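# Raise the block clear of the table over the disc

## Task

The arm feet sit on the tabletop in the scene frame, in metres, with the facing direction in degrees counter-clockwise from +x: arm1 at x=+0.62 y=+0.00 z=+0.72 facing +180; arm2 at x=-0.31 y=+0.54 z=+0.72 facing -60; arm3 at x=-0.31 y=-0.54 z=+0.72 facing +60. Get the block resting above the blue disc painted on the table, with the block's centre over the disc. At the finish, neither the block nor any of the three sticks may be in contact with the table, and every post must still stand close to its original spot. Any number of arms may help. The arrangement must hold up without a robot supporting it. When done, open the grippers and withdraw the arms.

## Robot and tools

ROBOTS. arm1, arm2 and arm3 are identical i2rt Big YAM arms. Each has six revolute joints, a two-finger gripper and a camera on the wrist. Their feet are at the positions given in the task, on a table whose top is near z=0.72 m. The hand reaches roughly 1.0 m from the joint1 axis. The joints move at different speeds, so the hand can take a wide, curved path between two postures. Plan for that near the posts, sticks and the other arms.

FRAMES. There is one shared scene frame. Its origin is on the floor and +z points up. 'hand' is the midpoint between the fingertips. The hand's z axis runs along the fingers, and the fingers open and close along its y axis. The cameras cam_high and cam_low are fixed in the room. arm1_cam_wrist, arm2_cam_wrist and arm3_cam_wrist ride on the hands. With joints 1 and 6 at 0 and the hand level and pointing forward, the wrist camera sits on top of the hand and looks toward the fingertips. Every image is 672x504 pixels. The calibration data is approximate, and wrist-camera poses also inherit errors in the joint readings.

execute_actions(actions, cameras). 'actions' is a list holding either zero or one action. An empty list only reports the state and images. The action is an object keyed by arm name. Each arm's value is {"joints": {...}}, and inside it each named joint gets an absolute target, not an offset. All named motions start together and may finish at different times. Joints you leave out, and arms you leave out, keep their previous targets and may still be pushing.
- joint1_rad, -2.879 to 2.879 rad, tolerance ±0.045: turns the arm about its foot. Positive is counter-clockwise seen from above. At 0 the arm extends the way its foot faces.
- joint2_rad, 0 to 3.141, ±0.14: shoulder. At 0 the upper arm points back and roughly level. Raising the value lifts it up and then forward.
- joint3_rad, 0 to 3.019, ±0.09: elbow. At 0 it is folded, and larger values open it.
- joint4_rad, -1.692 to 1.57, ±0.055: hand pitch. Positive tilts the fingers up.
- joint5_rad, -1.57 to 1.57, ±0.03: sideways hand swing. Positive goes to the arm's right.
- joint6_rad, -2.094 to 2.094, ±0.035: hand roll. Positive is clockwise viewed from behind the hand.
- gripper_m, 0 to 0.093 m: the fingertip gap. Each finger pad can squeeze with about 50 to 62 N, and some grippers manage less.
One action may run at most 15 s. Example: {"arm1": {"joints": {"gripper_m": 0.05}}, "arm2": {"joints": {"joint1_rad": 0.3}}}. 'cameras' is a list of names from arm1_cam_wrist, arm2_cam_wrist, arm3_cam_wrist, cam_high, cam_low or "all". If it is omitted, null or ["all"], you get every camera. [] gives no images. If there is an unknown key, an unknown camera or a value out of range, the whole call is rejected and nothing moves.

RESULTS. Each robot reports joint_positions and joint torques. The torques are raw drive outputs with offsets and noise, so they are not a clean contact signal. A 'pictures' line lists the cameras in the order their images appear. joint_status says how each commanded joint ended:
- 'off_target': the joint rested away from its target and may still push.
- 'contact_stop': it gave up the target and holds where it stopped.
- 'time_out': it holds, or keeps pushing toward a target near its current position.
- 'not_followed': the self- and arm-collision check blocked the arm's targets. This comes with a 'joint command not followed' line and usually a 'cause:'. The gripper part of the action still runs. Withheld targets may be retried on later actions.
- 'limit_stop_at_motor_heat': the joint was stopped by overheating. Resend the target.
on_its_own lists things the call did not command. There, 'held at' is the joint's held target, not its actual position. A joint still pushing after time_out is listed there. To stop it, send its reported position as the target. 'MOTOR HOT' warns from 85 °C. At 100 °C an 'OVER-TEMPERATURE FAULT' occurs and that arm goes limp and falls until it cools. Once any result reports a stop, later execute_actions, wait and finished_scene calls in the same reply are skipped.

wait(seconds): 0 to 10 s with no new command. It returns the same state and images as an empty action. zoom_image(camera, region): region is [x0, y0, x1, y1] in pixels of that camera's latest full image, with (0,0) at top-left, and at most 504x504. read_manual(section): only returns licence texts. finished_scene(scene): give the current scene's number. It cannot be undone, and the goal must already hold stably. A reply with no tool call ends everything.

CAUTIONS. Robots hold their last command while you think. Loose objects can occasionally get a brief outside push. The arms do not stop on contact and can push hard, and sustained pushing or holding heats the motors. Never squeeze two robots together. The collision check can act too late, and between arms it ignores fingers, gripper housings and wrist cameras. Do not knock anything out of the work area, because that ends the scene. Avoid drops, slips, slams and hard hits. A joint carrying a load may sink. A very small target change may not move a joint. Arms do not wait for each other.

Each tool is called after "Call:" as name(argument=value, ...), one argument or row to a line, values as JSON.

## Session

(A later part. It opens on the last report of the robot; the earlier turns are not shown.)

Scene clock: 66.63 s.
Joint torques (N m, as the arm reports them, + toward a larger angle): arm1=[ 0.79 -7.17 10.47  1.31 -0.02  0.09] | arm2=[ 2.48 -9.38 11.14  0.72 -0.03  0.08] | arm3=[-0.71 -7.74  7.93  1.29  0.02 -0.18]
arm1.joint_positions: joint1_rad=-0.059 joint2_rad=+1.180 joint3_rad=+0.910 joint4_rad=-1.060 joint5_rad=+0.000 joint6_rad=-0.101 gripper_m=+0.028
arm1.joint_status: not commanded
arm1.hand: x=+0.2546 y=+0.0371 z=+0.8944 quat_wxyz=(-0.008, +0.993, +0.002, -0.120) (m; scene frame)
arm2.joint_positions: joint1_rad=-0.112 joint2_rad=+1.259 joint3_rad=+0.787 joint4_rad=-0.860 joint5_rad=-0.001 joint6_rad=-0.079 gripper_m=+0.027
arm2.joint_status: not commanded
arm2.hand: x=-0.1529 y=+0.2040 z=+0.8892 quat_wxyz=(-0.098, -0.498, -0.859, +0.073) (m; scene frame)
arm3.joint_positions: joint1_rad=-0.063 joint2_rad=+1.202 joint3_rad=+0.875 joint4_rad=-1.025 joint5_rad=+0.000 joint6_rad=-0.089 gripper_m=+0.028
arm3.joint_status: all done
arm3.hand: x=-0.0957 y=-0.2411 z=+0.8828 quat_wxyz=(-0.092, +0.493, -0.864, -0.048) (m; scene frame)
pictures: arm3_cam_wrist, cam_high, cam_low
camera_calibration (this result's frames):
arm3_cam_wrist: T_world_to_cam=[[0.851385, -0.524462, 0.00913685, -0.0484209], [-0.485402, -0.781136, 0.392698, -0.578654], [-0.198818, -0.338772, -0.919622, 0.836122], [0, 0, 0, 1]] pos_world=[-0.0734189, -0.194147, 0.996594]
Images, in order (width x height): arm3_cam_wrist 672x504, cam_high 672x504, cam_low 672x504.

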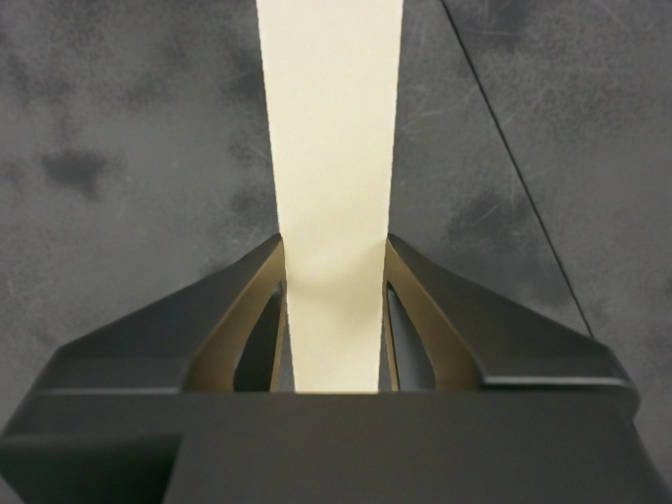

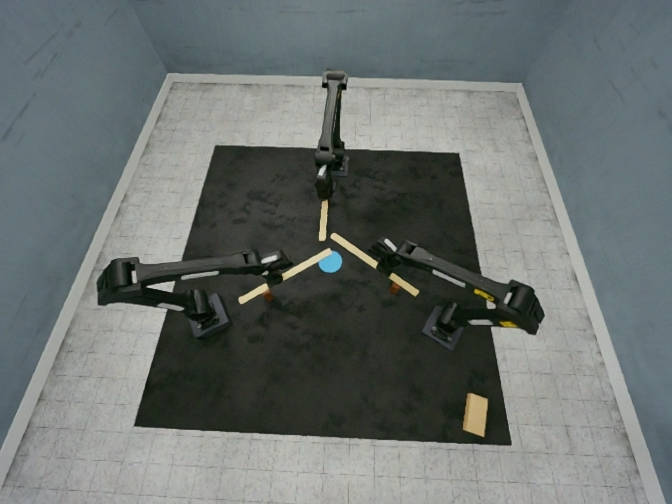

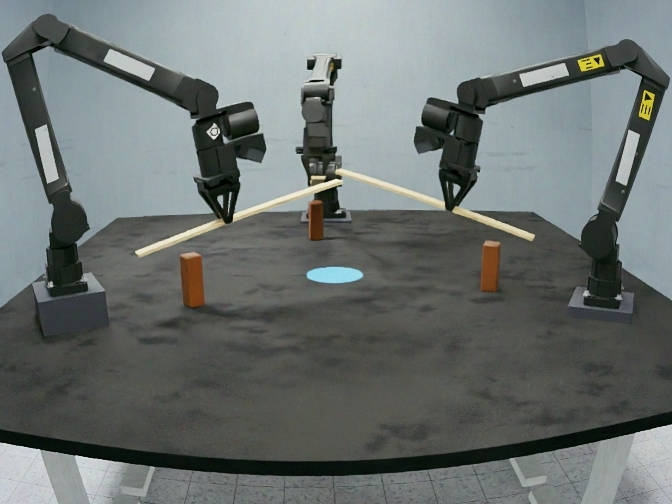

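Call:
zoom_image(
  camera="arm3_cam_wrist",
  region=[250, 280, 420, 410],
)

Call:
zoom_image(
  camera="cam_high",
  region=[280, 190, 380, 290],
)

Call:
zoom_image(
  camera="cam_low",
  region=[270, 140, 410, 250],
)

Region (250, 280, 420, 410) of arm3_cam_wrist's 672x504 image, scaled by 2.965, with more detail than that image has; it fills the top 385 rows of this view, and the rest is white.

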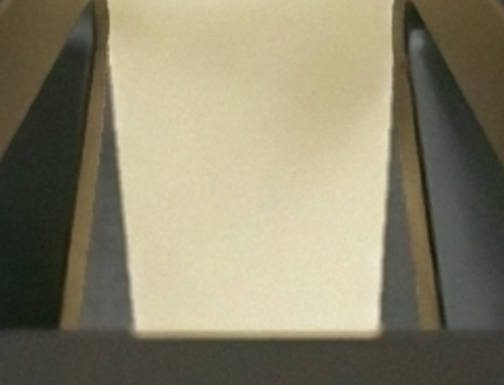

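Region (280, 190, 380, 290) of cam_high's 672x504 image, scaled by 5.040, with more detail than that image has.

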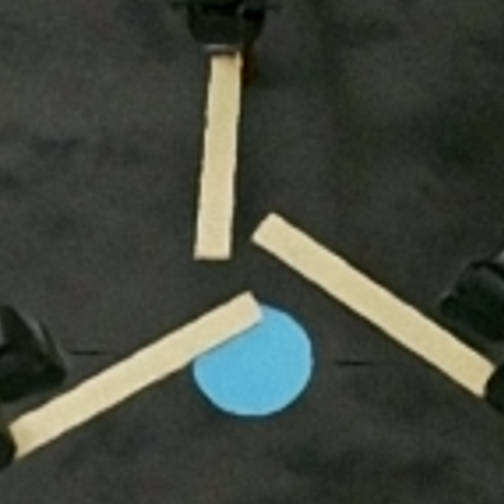

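Region (270, 140, 410, 250) of cam_low's 672x504 image, scaled by 3.600, with more detail than that image has; it fills the top 396 rows of this view, and the rest is white.

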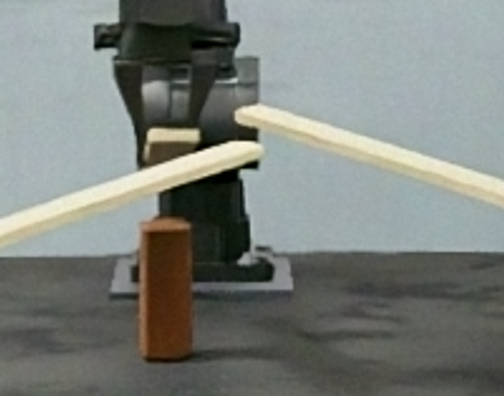

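Call:
zoom_image(
  camera="cam_low",
  region=[300, 155, 370, 200],
)

Call:
zoom_image(
  camera="cam_low",
  region=[420, 180, 560, 300],
)

Call:
zoom_image(
  camera="cam_low",
  region=[120, 195, 260, 315],
)

Region (300, 155, 370, 200) of cam_low's 672x504 image, scaled by 7.200, with more detail than that image has; it fills the top 324 rows of this view, and the rest is white.

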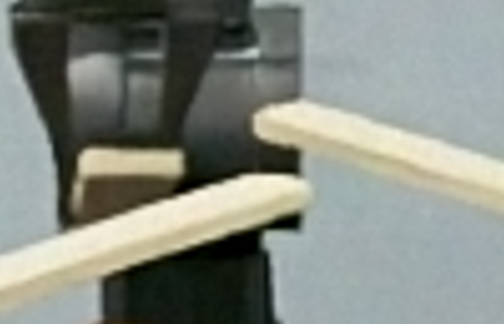

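Region (420, 180, 560, 300) of cam_low's 672x504 image, scaled by 3.600, with more detail than that image has; it fills the top 432 rows of this view, and the rest is white.

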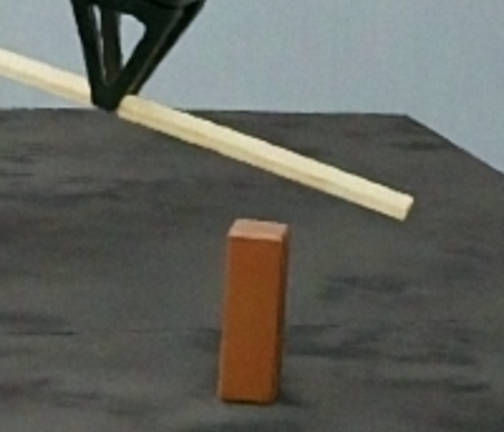

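Region (120, 195, 260, 315) of cam_low's 672x504 image, scaled by 3.600, with more detail than that image has; it fills the top 432 rows of this view, and the rest is white.

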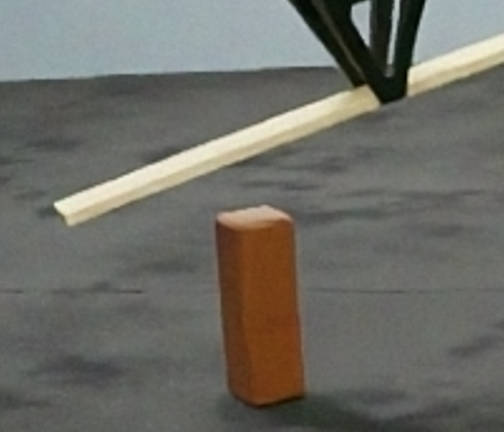

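Call:
execute_actions(
  actions=[
    {"arm1": {"joints": {"joint1_rad": -0.046, "joint2_rad": 1.274, "joint3_rad": 1.004, "joint4_rad": -1.044, "joint6_rad": -0.083}}, "arm2": {"joints": {"joint1_rad": -0.099, "joint2_rad": 1.371, "joint3_rad": 0.918, "joint4_rad": -0.878, "joint6_rad": -0.062}}, "arm3": {"joints": {"joint1_rad": -0.055, "joint2_rad": 1.260, "joint3_rad": 0.917, "joint4_rad": -0.993, "joint6_rad": -0.078}}},
  ],
  cameras=["cam_high", "cam_low"],
)

Scene clock: 78.67 s.
Joint torques (N m, as the arm reports them, + toward a larger angle): arm1=[ 1.4  -8.55 15.81  1.29 -0.02  0.09] | arm2=[  2.95 -11.41  12.2    0.12  -0.01   0.07] | arm3=[ 0.43 -6.46 10.53  1.22  0.01  0.12]
arm1.joint_positions: joint1_rad=-0.059 joint2_rad=+1.273 joint3_rad=+0.953 joint4_rad=-1.058 joint5_rad=+0.000 joint6_rad=-0.093 gripper_m=+0.028
arm1.joint_status: all done
arm1.hand: x=+0.2363 y=+0.0387 z=+0.8797 quat_wxyz=(-0.005, +0.995, -0.002, -0.097) (m; scene frame)
arm2.joint_positions: joint1_rad=-0.107 joint2_rad=+1.371 joint3_rad=+0.878 joint4_rad=-0.870 joint5_rad=-0.001 joint6_rad=-0.071 gripper_m=+0.027
arm2.joint_status: all done
arm2.hand: x=-0.1379 y=+0.1762 z=+0.8835 quat_wxyz=(-0.085, -0.500, -0.859, +0.063) (m; scene frame)
arm3.joint_positions: joint1_rad=-0.063 joint2_rad=+1.256 joint3_rad=+0.875 joint4_rad=-1.007 joint5_rad=+0.000 joint6_rad=-0.090 gripper_m=+0.028
arm3.joint_status: all done
arm3.hand: x=-0.0932 y=-0.2373 z=+0.8649 quat_wxyz=(-0.076, +0.494, -0.865, -0.041) (m; scene frame)
pictures: cam_high, cam_low
Images, in order (width x height): cam_high 672x504, cam_low 672x504.

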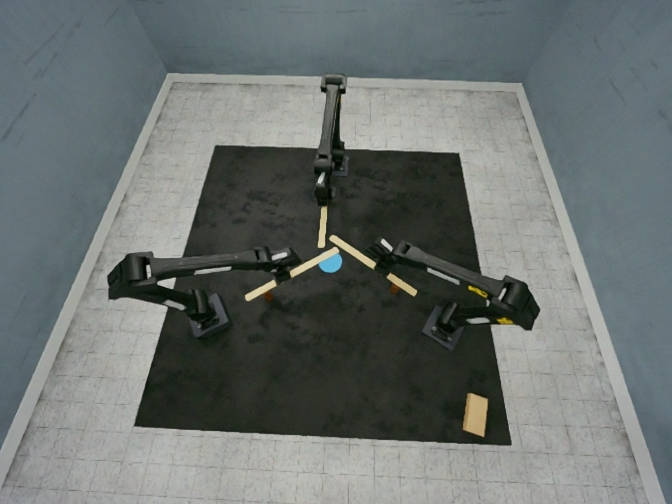

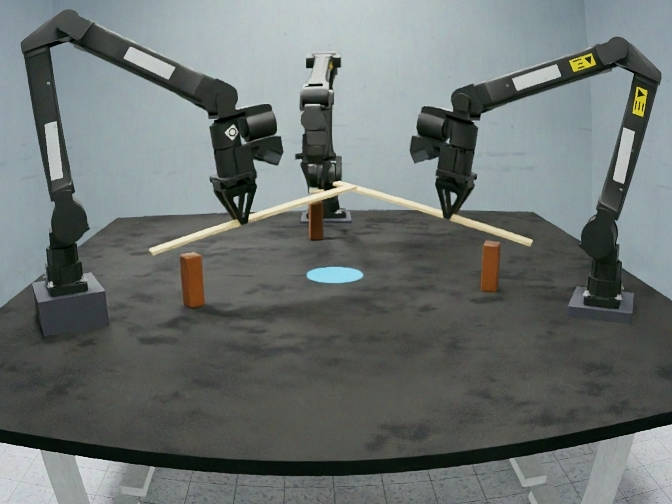

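Call:
execute_actions(
  actions=[
    {"arm1": {"joints": {"joint1_rad": -0.036, "joint3_rad": 1.045, "joint4_rad": -1.040}}, "arm2": {"joints": {"joint1_rad": -0.095, "joint3_rad": 0.949}}, "arm3": {"joints": {"joint1_rad": -0.048, "joint3_rad": 0.952, "joint6_rad": -0.070}}},
  ],
  cameras=["cam_high", "cam_low"],
)

Scene clock: 79.70 s.
Joint torques (N m, as the arm reports them, + toward a larger angle): arm1=[ 1.47 -8.77 15.37  1.39 -0.02  0.09] | arm2=[  2.96 -11.64  12.55   0.1   -0.03   0.04] | arm3=[ 0.47 -6.37 12.    1.29 -0.01  0.15]
arm1.joint_positions: joint1_rad=-0.049 joint2_rad=+1.273 joint3_rad=+1.001 joint4_rad=-1.054 joint5_rad=+0.000 joint6_rad=-0.093 gripper_m=+0.028
arm1.joint_status: all done
arm1.hand: x=+0.2184 y=+0.0366 z=+0.9000 quat_wxyz=(-0.007, +0.993, +0.003, -0.122) (m; scene frame)
arm2.joint_positions: joint1_rad=-0.104 joint2_rad=+1.371 joint3_rad=+0.906 joint4_rad=-0.870 joint5_rad=-0.001 joint6_rad=-0.071 gripper_m=+0.027
arm2.joint_status: all done
arm2.hand: x=-0.1314 y=+0.1664 z=+0.8946 quat_wxyz=(-0.097, -0.498, -0.859, +0.071) (m; scene frame)
arm3.joint_positions: joint1_rad=-0.056 joint2_rad=+1.256 joint3_rad=+0.892 joint4_rad=-1.007 joint5_rad=+0.000 joint6_rad=-0.084 gripper_m=+0.028
arm3.joint_status: all done
arm3.hand: x=-0.0914 y=-0.2306 z=+0.8716 quat_wxyz=(-0.083, +0.494, -0.864, -0.045) (m; scene frame)
pictures: cam_high, cam_low
Images, in order (width x height): cam_high 672x504, cam_low 672x504.

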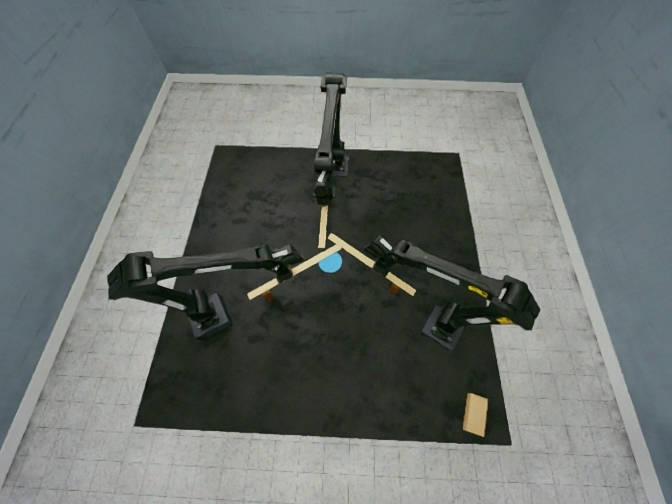

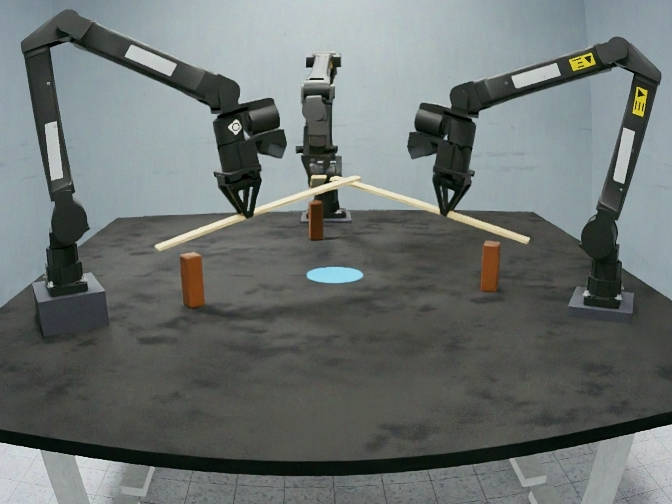

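Call:
execute_actions(
  actions=[
    {"arm3": {"joints": {"joint3_rad": 0.970, "joint4_rad": -0.988}}},
  ],
  cameras=["cam_high", "cam_low"],
)

Call:
zoom_image(
  camera="cam_high",
  region=[280, 190, 380, 290],
)

Call:
zoom_image(
  camera="cam_low",
  region=[290, 150, 390, 210],
)

Scene clock: 80.83 s.
Joint torques (N m, as the arm reports them, + toward a larger angle): arm1=[ 1.46 -8.82 15.36  1.4  -0.02  0.09] | arm2=[  2.34 -10.97  12.57   0.19   0.     0.06] | arm3=[ 0.21 -6.65 12.04  1.19  0.02  0.16]
arm1.joint_positions: joint1_rad=-0.049 joint2_rad=+1.273 joint3_rad=+1.001 joint4_rad=-1.054 joint5_rad=+0.000 joint6_rad=-0.093 gripper_m=+0.028
arm1.joint_status: not commanded
arm1.hand: x=+0.2184 y=+0.0366 z=+0.9000 quat_wxyz=(-0.007, +0.993, +0.003, -0.122) (m; scene frame)
arm2.joint_positions: joint1_rad=-0.104 joint2_rad=+1.371 joint3_rad=+0.906 joint4_rad=-0.870 joint5_rad=-0.001 joint6_rad=-0.071 gripper_m=+0.027
arm2.joint_status: not commanded
arm2.hand: x=-0.1314 y=+0.1664 z=+0.8946 quat_wxyz=(-0.097, -0.498, -0.859, +0.071) (m; scene frame)
arm3.joint_positions: joint1_rad=-0.056 joint2_rad=+1.256 joint3_rad=+0.909 joint4_rad=-1.001 joint5_rad=+0.000 joint6_rad=-0.084 gripper_m=+0.028
arm3.joint_status: all done
arm3.hand: x=-0.0867 y=-0.2241 z=+0.8791 quat_wxyz=(-0.093, +0.494, -0.863, -0.050) (m; scene frame)
pictures: cam_high, cam_low
Images, in order (width x height): cam_high 672x504, cam_low 672x504.

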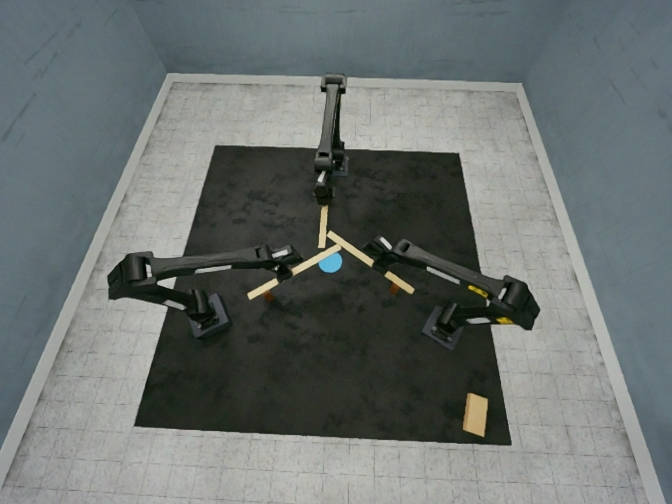

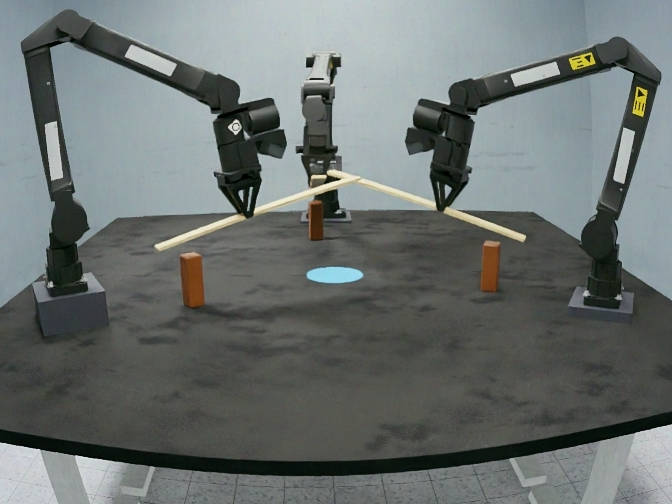

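Region (280, 190, 380, 290) of cam_high's 672x504 image, scaled by 5.040, with more detail than that image has.

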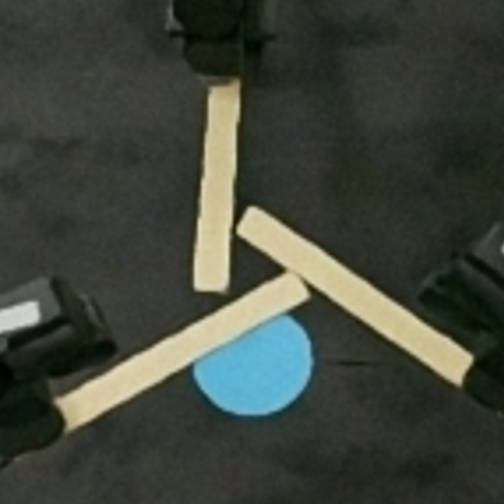

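Region (290, 150, 390, 210) of cam_low's 672x504 image, scaled by 5.040, with more detail than that image has; it fills the top 302 rows of this view, and the rest is white.

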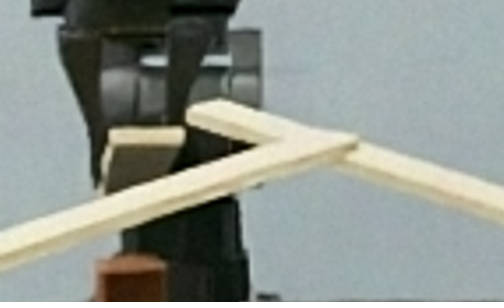

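Call:
execute_actions(
  actions=[
    {"arm1": {"joints": {"joint1_rad": -0.024, "joint2_rad": 1.389, "joint3_rad": 1.194, "joint4_rad": -1.016, "joint6_rad": -0.069}}, "arm2": {"joints": {"joint1_rad": -0.085, "joint2_rad": 1.464, "joint3_rad": 1.100, "joint4_rad": -0.841, "joint6_rad": -0.052}}, "arm3": {"joints": {"joint1_rad": -0.037, "joint2_rad": 1.386, "joint3_rad": 1.136, "joint4_rad": -0.972, "joint6_rad": -0.057}}},
  ],
)

Scene clock: 89.23 s.
Joint torques (N m, as the arm reports them, + toward a larger angle): arm1=[  1.42 -10.42  15.85   1.4   -0.02   0.09] | arm2=[  2.22 -13.35  12.65   1.01  -0.01   0.04] | arm3=[ 0.36 -8.73 12.    1.15  0.01  0.15]
arm1.joint_positions: joint1_rad=-0.037 joint2_rad=+1.382 joint3_rad=+1.148 joint4_rad=-1.027 joint5_rad=+0.000 joint6_rad=-0.079 gripper_m=+0.028
arm1.joint_status: all done
arm1.hand: x=+0.1574 y=+0.0362 z=+0.9208 quat_wxyz=(-0.007, +0.988, +0.002, -0.154) (m; scene frame)
arm2.joint_positions: joint1_rad=-0.092 joint2_rad=+1.465 joint3_rad=+1.062 joint4_rad=-0.852 joint5_rad=-0.001 joint6_rad=-0.061 gripper_m=+0.027
arm2.joint_status: all done
arm2.hand: x=-0.0982 y=+0.1105 z=+0.9209 quat_wxyz=(-0.130, -0.494, -0.854, +0.092) (m; scene frame)
arm3.joint_positions: joint1_rad=-0.045 joint2_rad=+1.385 joint3_rad=+1.079 joint4_rad=-0.981 joint5_rad=+0.000 joint6_rad=-0.071 gripper_m=+0.028
arm3.joint_status: all done
arm3.hand: x=-0.0510 y=-0.1647 z=+0.9003 quat_wxyz=(-0.120, +0.491, -0.860, -0.064) (m; scene frame)
pictures: arm1_cam_wrist, arm2_cam_wrist, arm3_cam_wrist, cam_high, cam_low
camera_calibration (this result's frames):
arm1_cam_wrist: T_world_to_cam=[[0.00792199, 0.999894, 0.0122168, -0.0534233], [0.94905, -0.0113669, 0.314921, -0.430816], [0.315027, 0.00909958, -0.949039, 0.946691], [0, 0, 0, 1]] pos_world=[0.111056, 0.0399061, 1.03477]
arm2_cam_wrist: T_world_to_cam=[[-0.870422, -0.491443, 0.0291522, -0.0566204], [-0.462223, 0.836181, 0.295212, -0.403084], [-0.169457, 0.243484, -0.954987, 0.958767], [0, 0, 0, 1]] pos_world=[-0.0731291, 0.0757807, 1.03626]
arm3_cam_wrist: T_world_to_cam=[[0.850968, -0.52515, 0.00843282, -0.04611], [-0.497738, -0.801216, 0.332128, -0.453541], [-0.16766, -0.286828, -0.943197, 0.918412], [0, 0, 0, 1]] pos_world=[-0.0325254, -0.124174, 1.01727]
Images, in order (width x height): arm1_cam_wrist 672x504, arm2_cam_wrist 672x504, arm3_cam_wrist 672x504, cam_high 672x504, cam_low 672x504.

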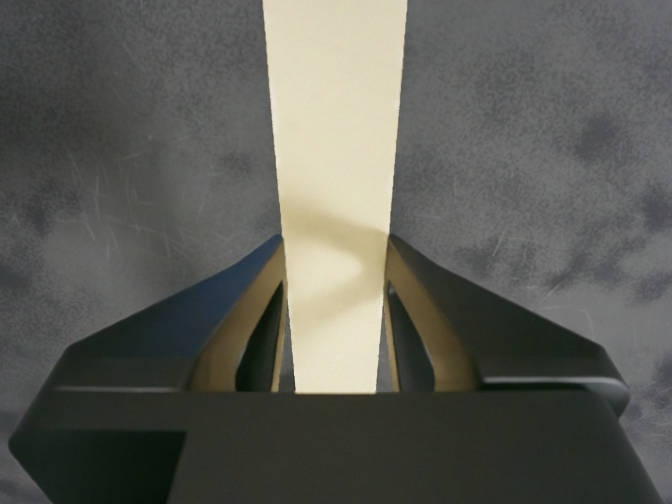

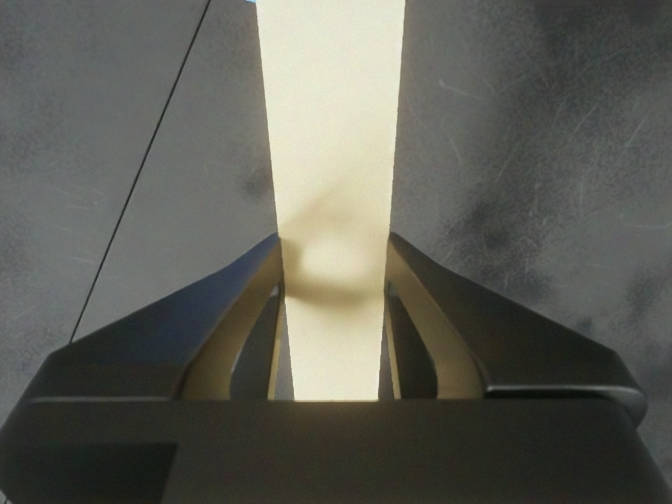

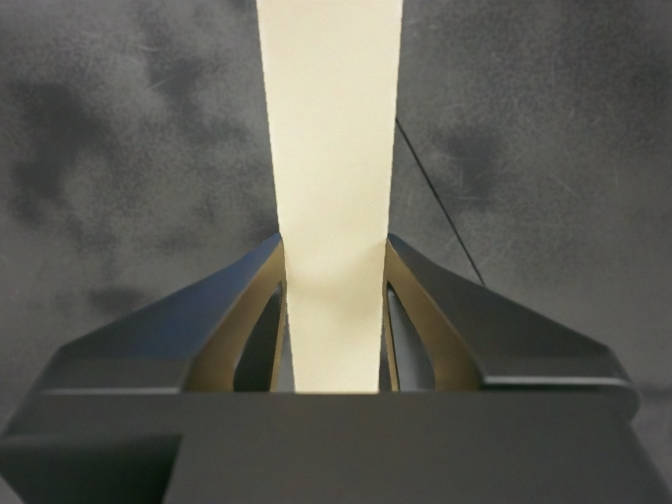

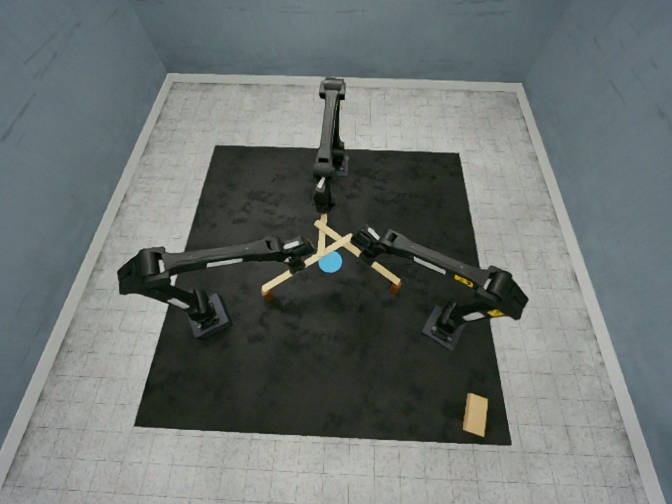

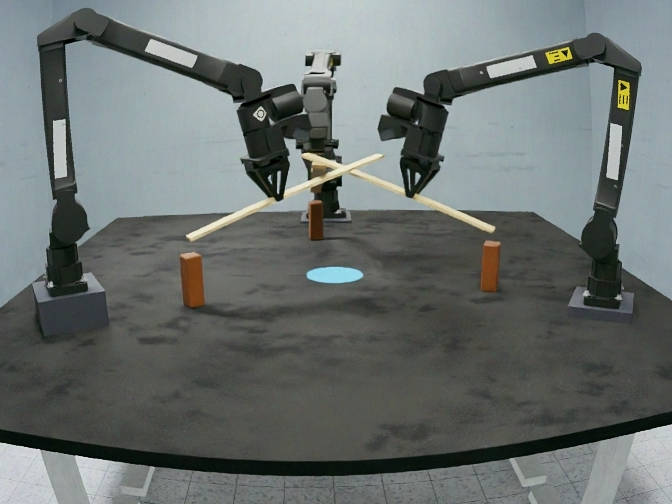

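Call:
zoom_image(
  camera="cam_high",
  region=[250, 180, 410, 310],
)

Call:
zoom_image(
  camera="cam_low",
  region=[270, 135, 410, 245],
)

Call:
zoom_image(
  camera="cam_low",
  region=[440, 200, 540, 300],
)

Call:
zoom_image(
  camera="cam_low",
  region=[150, 210, 250, 310],
)

Region (250, 180, 410, 310) of cam_high's 672x504 image, scaled by 3.150, with more detail than that image has; it fills the top 410 rows of this view, and the rest is white.

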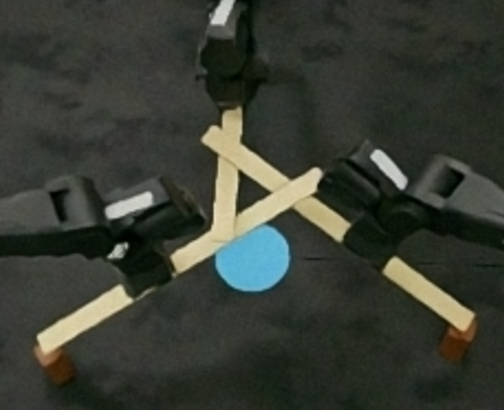

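Region (270, 135, 410, 245) of cam_low's 672x504 image, scaled by 3.600, with more detail than that image has; it fills the top 396 rows of this view, and the rest is white.

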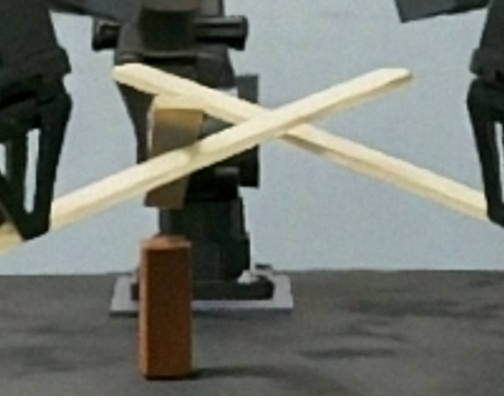

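Region (440, 200, 540, 300) of cam_low's 672x504 image, scaled by 5.040, with more detail than that image has.

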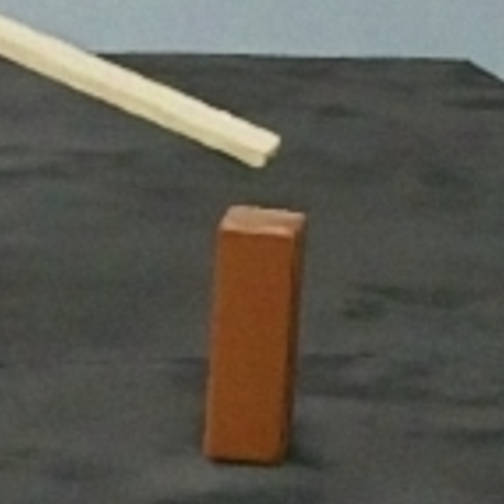

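Region (150, 210, 250, 310) of cam_low's 672x504 image, scaled by 5.040, with more detail than that image has.

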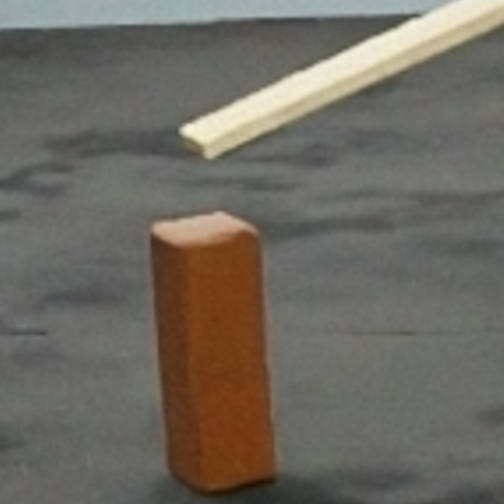

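Call:
execute_actions(
  actions=[
    {"arm1": {"joints": {"joint2_rad": 1.484, "joint3_rad": 1.2005, "joint4_rad": -1.062}}, "arm2": {"joints": {"joint2_rad": 1.575, "joint3_rad": 1.113, "joint4_rad": -0.880}}, "arm3": {"joints": {"joint2_rad": 1.484, "joint3_rad": 1.1435, "joint4_rad": -1.018}}},
  ],
  cameras=["cam_high", "cam_low"],
)

Call:
zoom_image(
  camera="cam_low",
  region=[270, 160, 410, 250],
)

Call:
zoom_image(
  camera="cam_low",
  region=[440, 200, 540, 300],
)

Call:
zoom_image(
  camera="cam_low",
  region=[150, 210, 250, 310],
)

Call:
zoom_image(
  camera="cam_high",
  region=[250, 180, 410, 310],
)

Scene clock: 94.00 s.
Joint torques (N m, as the arm reports them, + toward a larger angle): arm1=[  1.45 -11.87  14.97   0.24  -0.02   0.09] | arm2=[  2.68 -15.5   11.99  -0.01  -0.05   0.04] | arm3=[  0.45 -10.44  11.3    0.43   0.01   0.15]
arm1.joint_positions: joint1_rad=-0.037 joint2_rad=+1.484 joint3_rad=+1.158 joint4_rad=-1.049 joint5_rad=+0.000 joint6_rad=-0.079 gripper_m=+0.028
arm1.joint_status: all done
arm1.hand: x=+0.1550 y=+0.0360 z=+0.8786 quat_wxyz=(-0.003, +0.995, +0.002, -0.098) (m; scene frame)
arm2.joint_positions: joint1_rad=-0.092 joint2_rad=+1.583 joint3_rad=+1.075 joint4_rad=-0.870 joint5_rad=-0.001 joint6_rad=-0.061 gripper_m=+0.027
arm2.joint_status: all done
arm2.hand: x=-0.0993 y=+0.1116 z=+0.8712 quat_wxyz=(-0.079, -0.499, -0.861, +0.058) (m; scene frame)
arm3.joint_positions: joint1_rad=-0.045 joint2_rad=+1.489 joint3_rad=+1.089 joint4_rad=-1.012 joint5_rad=+0.000 joint6_rad=-0.071 gripper_m=+0.028
arm3.joint_status: all done
arm3.hand: x=-0.0530 y=-0.1668 z=+0.8583 quat_wxyz=(-0.064, +0.495, -0.866, -0.037) (m; scene frame)
pictures: cam_high, cam_low
Images, in order (width x height): cam_high 672x504, cam_low 672x504.

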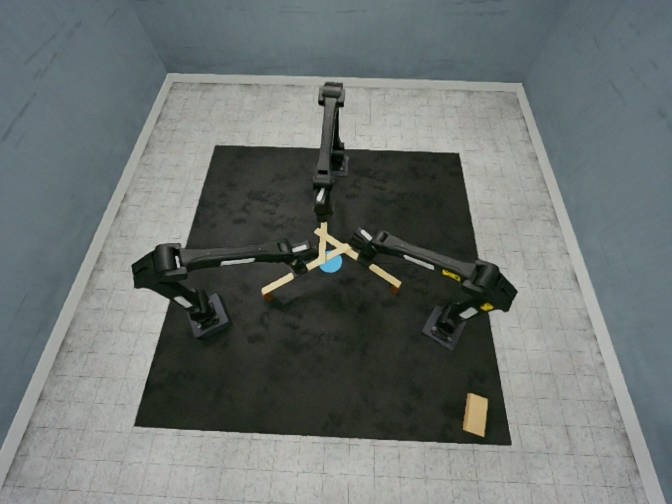

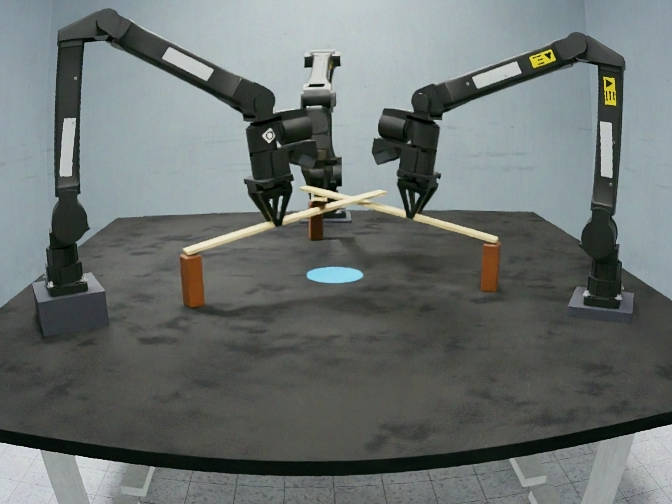

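Region (270, 160, 410, 250) of cam_low's 672x504 image, scaled by 3.600, with more detail than that image has; it fills the top 324 rows of this view, and the rest is white.

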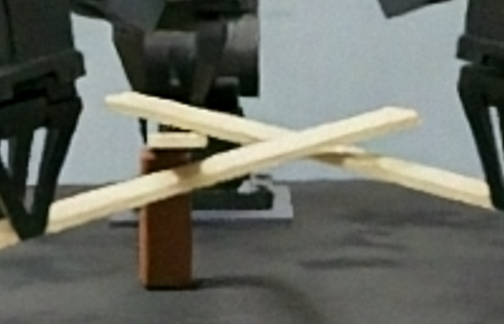

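Region (440, 200, 540, 300) of cam_low's 672x504 image, scaled by 5.040, with more detail than that image has.

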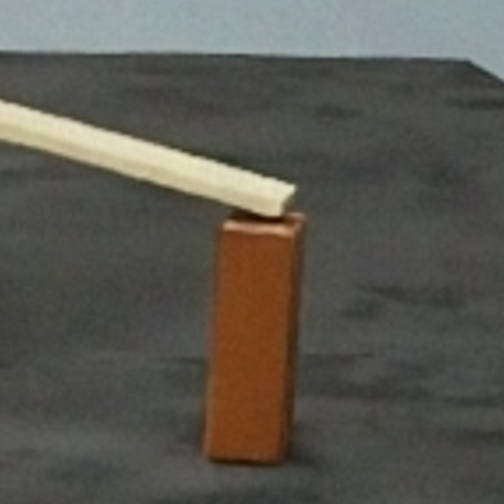

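Region (150, 210, 250, 310) of cam_low's 672x504 image, scaled by 5.040, with more detail than that image has.

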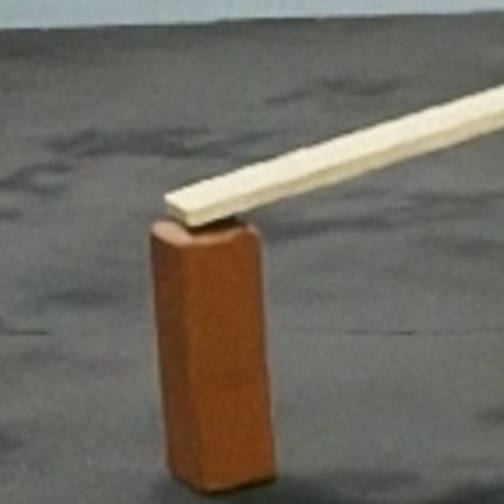

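Region (250, 180, 410, 310) of cam_high's 672x504 image, scaled by 3.150, with more detail than that image has; it fills the top 410 rows of this view, and the rest is white.

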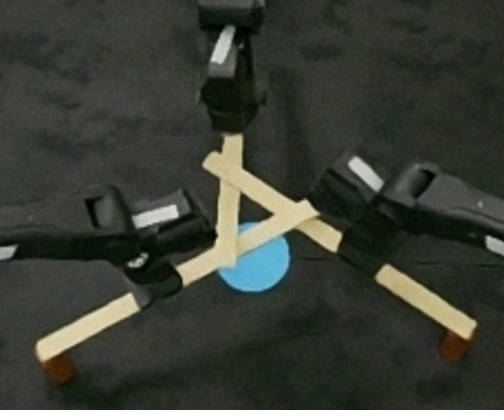

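Call:
execute_actions(
  actions=[
    {"arm1": {"joints": {"joint2_rad": 1.5435, "joint3_rad": 1.219, "joint4_rad": -1.092}}, "arm2": {"joints": {"joint2_rad": 1.637, "joint3_rad": 1.1455, "joint4_rad": -0.915}}, "arm3": {"joints": {"joint2_rad": 1.549, "joint3_rad": 1.168, "joint4_rad": -1.046}}},
  ],
  cameras=["cam_high", "cam_low"],
)

Call:
zoom_image(
  camera="cam_low",
  region=[280, 180, 400, 250],
)

Call:
zoom_image(
  camera="cam_low",
  region=[450, 215, 520, 265],
)

Call:
zoom_image(
  camera="cam_low",
  region=[165, 228, 235, 278],
)

Call:
zoom_image(
  camera="cam_high",
  region=[280, 200, 380, 290],
)

Scene clock: 98.33 s.
Joint torques (N m, as the arm reports them, + toward a larger angle): arm1=[  1.43 -11.56  15.01   0.1   -0.02   0.08] | arm2=[  2.92 -14.4   11.93  -0.32  -0.03   0.03] | arm3=[  0.29 -10.07  11.13   0.21   0.01   0.15]
arm1.joint_positions: joint1_rad=-0.037 joint2_rad=+1.530 joint3_rad=+1.173 joint4_rad=-1.078 joint5_rad=+0.000 joint6_rad=-0.078 gripper_m=+0.028
arm1.joint_status: all done
arm1.hand: x=+0.1560 y=+0.0358 z=+0.8628 quat_wxyz=(-0.001, +0.998, +0.002, -0.067) (m; scene frame)
arm2.joint_positions: joint1_rad=-0.092 joint2_rad=+1.631 joint3_rad=+1.105 joint4_rad=-0.905 joint5_rad=-0.001 joint6_rad=-0.061 gripper_m=+0.027
arm2.joint_status: all done
arm2.hand: x=-0.0985 y=+0.1097 z=+0.8593 quat_wxyz=(-0.058, -0.500, -0.863, +0.044) (m; scene frame)
arm3.joint_positions: joint1_rad=-0.045 joint2_rad=+1.541 joint3_rad=+1.114 joint4_rad=-1.039 joint5_rad=+0.000 joint6_rad=-0.070 gripper_m=+0.028
arm3.joint_status: all done
arm3.hand: x=-0.0519 y=-0.1649 z=+0.8443 quat_wxyz=(-0.039, +0.495, -0.867, -0.025) (m; scene frame)
pictures: cam_high, cam_low
Images, in order (width x height): cam_high 672x504, cam_low 672x504.

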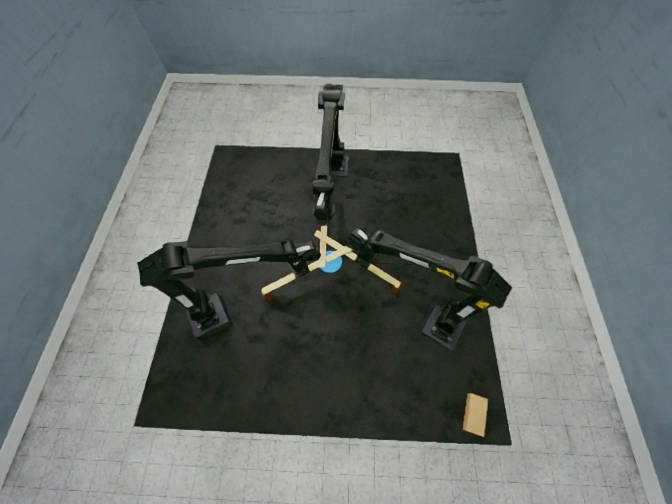

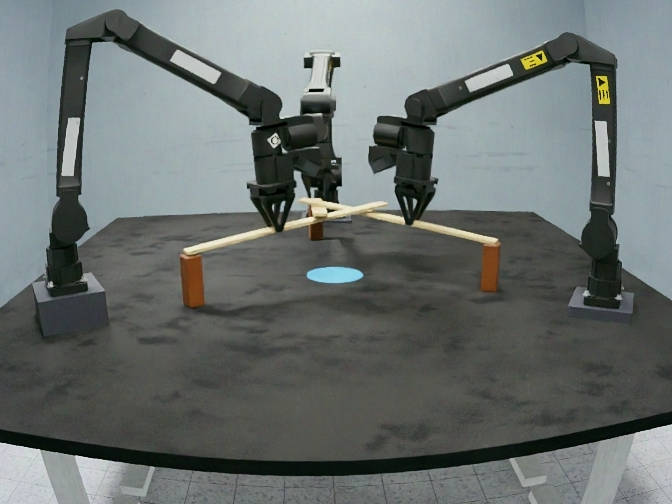

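Region (280, 180, 400, 250) of cam_low's 672x504 image, scaled by 4.200, with more detail than that image has; it fills the top 294 rows of this view, and the rest is white.

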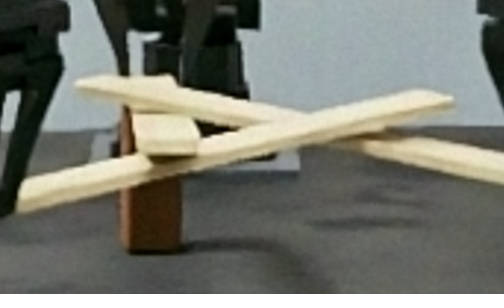

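Region (450, 215, 520, 265) of cam_low's 672x504 image, scaled by 7.200, with more detail than that image has; it fills the top 360 rows of this view, and the rest is white.

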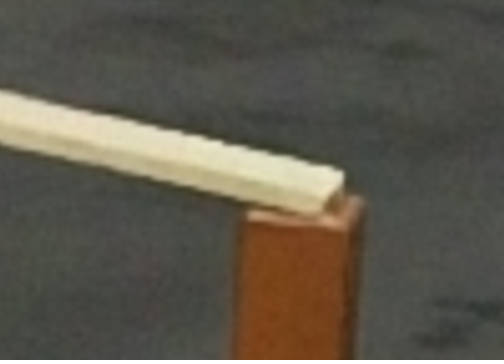

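Region (165, 228, 235, 278) of cam_low's 672x504 image, scaled by 7.200, with more detail than that image has; it fills the top 360 rows of this view, and the rest is white.

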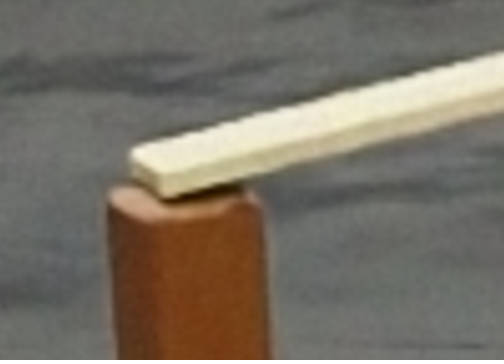

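Region (280, 200, 380, 290) of cam_high's 672x504 image, scaled by 5.040, with more detail than that image has; it fills the top 454 rows of this view, and the rest is white.

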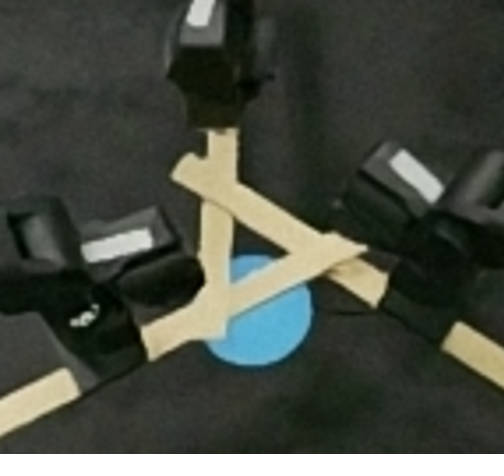

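Call:
execute_actions(
  actions=[
    {"arm1": {"joints": {"joint2_rad": 1.566, "joint3_rad": 1.222, "joint4_rad": -1.096}}, "arm2": {"joints": {"joint2_rad": 1.660, "joint3_rad": 1.149, "joint4_rad": -0.919}}, "arm3": {"joints": {"joint2_rad": 1.572, "joint3_rad": 1.170, "joint4_rad": -1.050}}},
  ],
  cameras=["cam_high", "cam_low"],
)

Call:
zoom_image(
  camera="cam_low",
  region=[280, 180, 400, 250],
)

Call:
zoom_image(
  camera="cam_low",
  region=[450, 215, 520, 265],
)

Call:
zoom_image(
  camera="cam_low",
  region=[165, 228, 235, 278],
)

Scene clock: 99.43 s.
Joint torques (N m, as the arm reports them, + toward a larger angle): arm1=[  1.42 -10.81  15.05   0.18  -0.02   0.07] | arm2=[  2.   -14.13  11.84  -0.08   0.     0.01] | arm3=[ 0.44 -9.24 11.17  0.26  0.02  0.12]
arm1.joint_positions: joint1_rad=-0.037 joint2_rad=+1.541 joint3_rad=+1.176 joint4_rad=-1.085 joint5_rad=+0.000 joint6_rad=-0.077 gripper_m=+0.028
arm1.joint_status: all done
arm1.hand: x=+0.1566 y=+0.0357 z=+0.8588 quat_wxyz=(+0.000, +0.998, +0.001, -0.060) (m; scene frame)
arm2.joint_positions: joint1_rad=-0.092 joint2_rad=+1.646 joint3_rad=+1.107 joint4_rad=-0.911 joint5_rad=-0.001 joint6_rad=-0.061 gripper_m=+0.027
arm2.joint_status: all done
arm2.hand: x=-0.0992 y=+0.1110 z=+0.8535 quat_wxyz=(-0.050, -0.500, -0.863, +0.039) (m; scene frame)
arm3.joint_positions: joint1_rad=-0.045 joint2_rad=+1.551 joint3_rad=+1.116 joint4_rad=-1.045 joint5_rad=+0.000 joint6_rad=-0.069 gripper_m=+0.028
arm3.joint_status: all done
arm3.hand: x=-0.0524 y=-0.1655 z=+0.8411 quat_wxyz=(-0.034, +0.495, -0.868, -0.023) (m; scene frame)
pictures: cam_high, cam_low
Images, in order (width x height): cam_high 672x504, cam_low 672x504.

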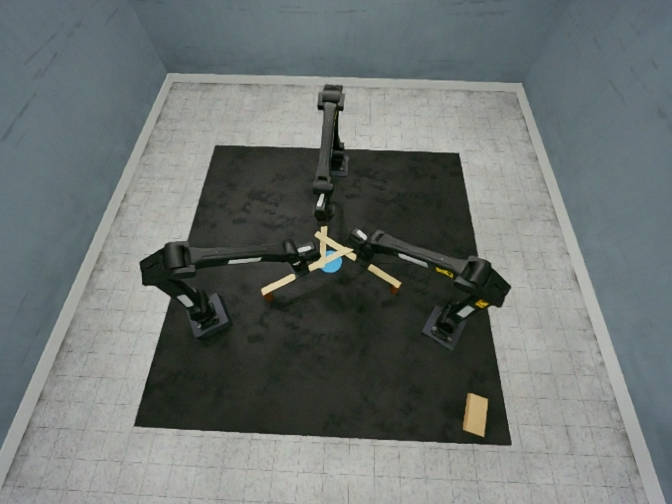

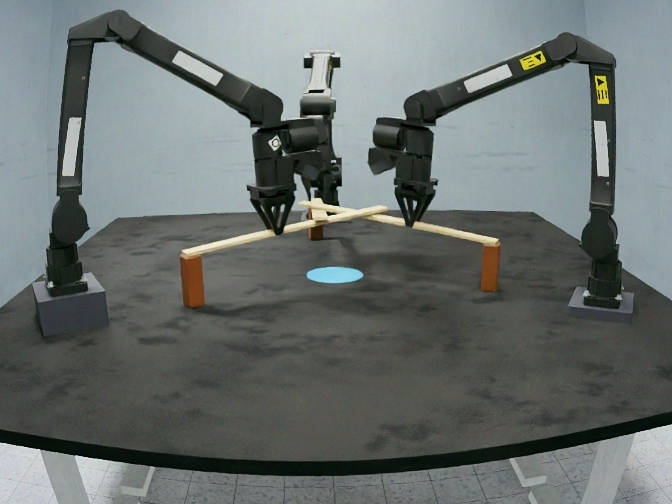

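Region (280, 180, 400, 250) of cam_low's 672x504 image, scaled by 4.200, with more detail than that image has; it fills the top 294 rows of this view, and the rest is white.

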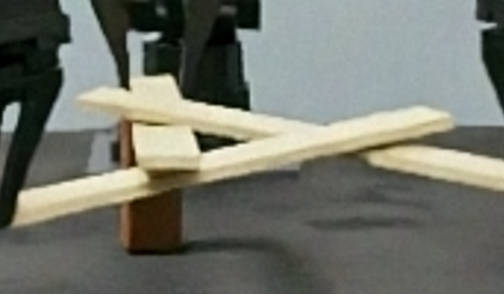

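Region (450, 215, 520, 265) of cam_low's 672x504 image, scaled by 7.200, with more detail than that image has; it fills the top 360 rows of this view, and the rest is white.

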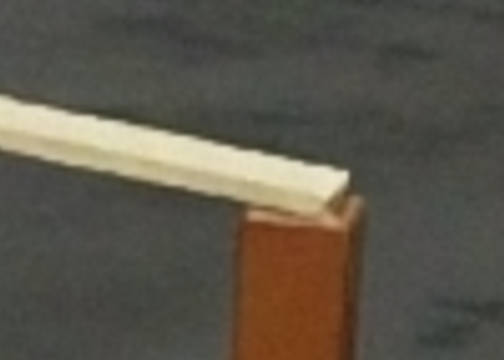

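Region (165, 228, 235, 278) of cam_low's 672x504 image, scaled by 7.200, with more detail than that image has; it fills the top 360 rows of this view, and the rest is white.

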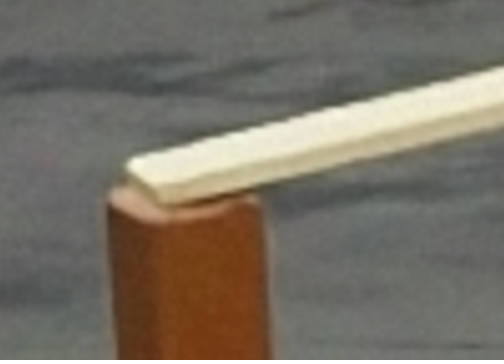

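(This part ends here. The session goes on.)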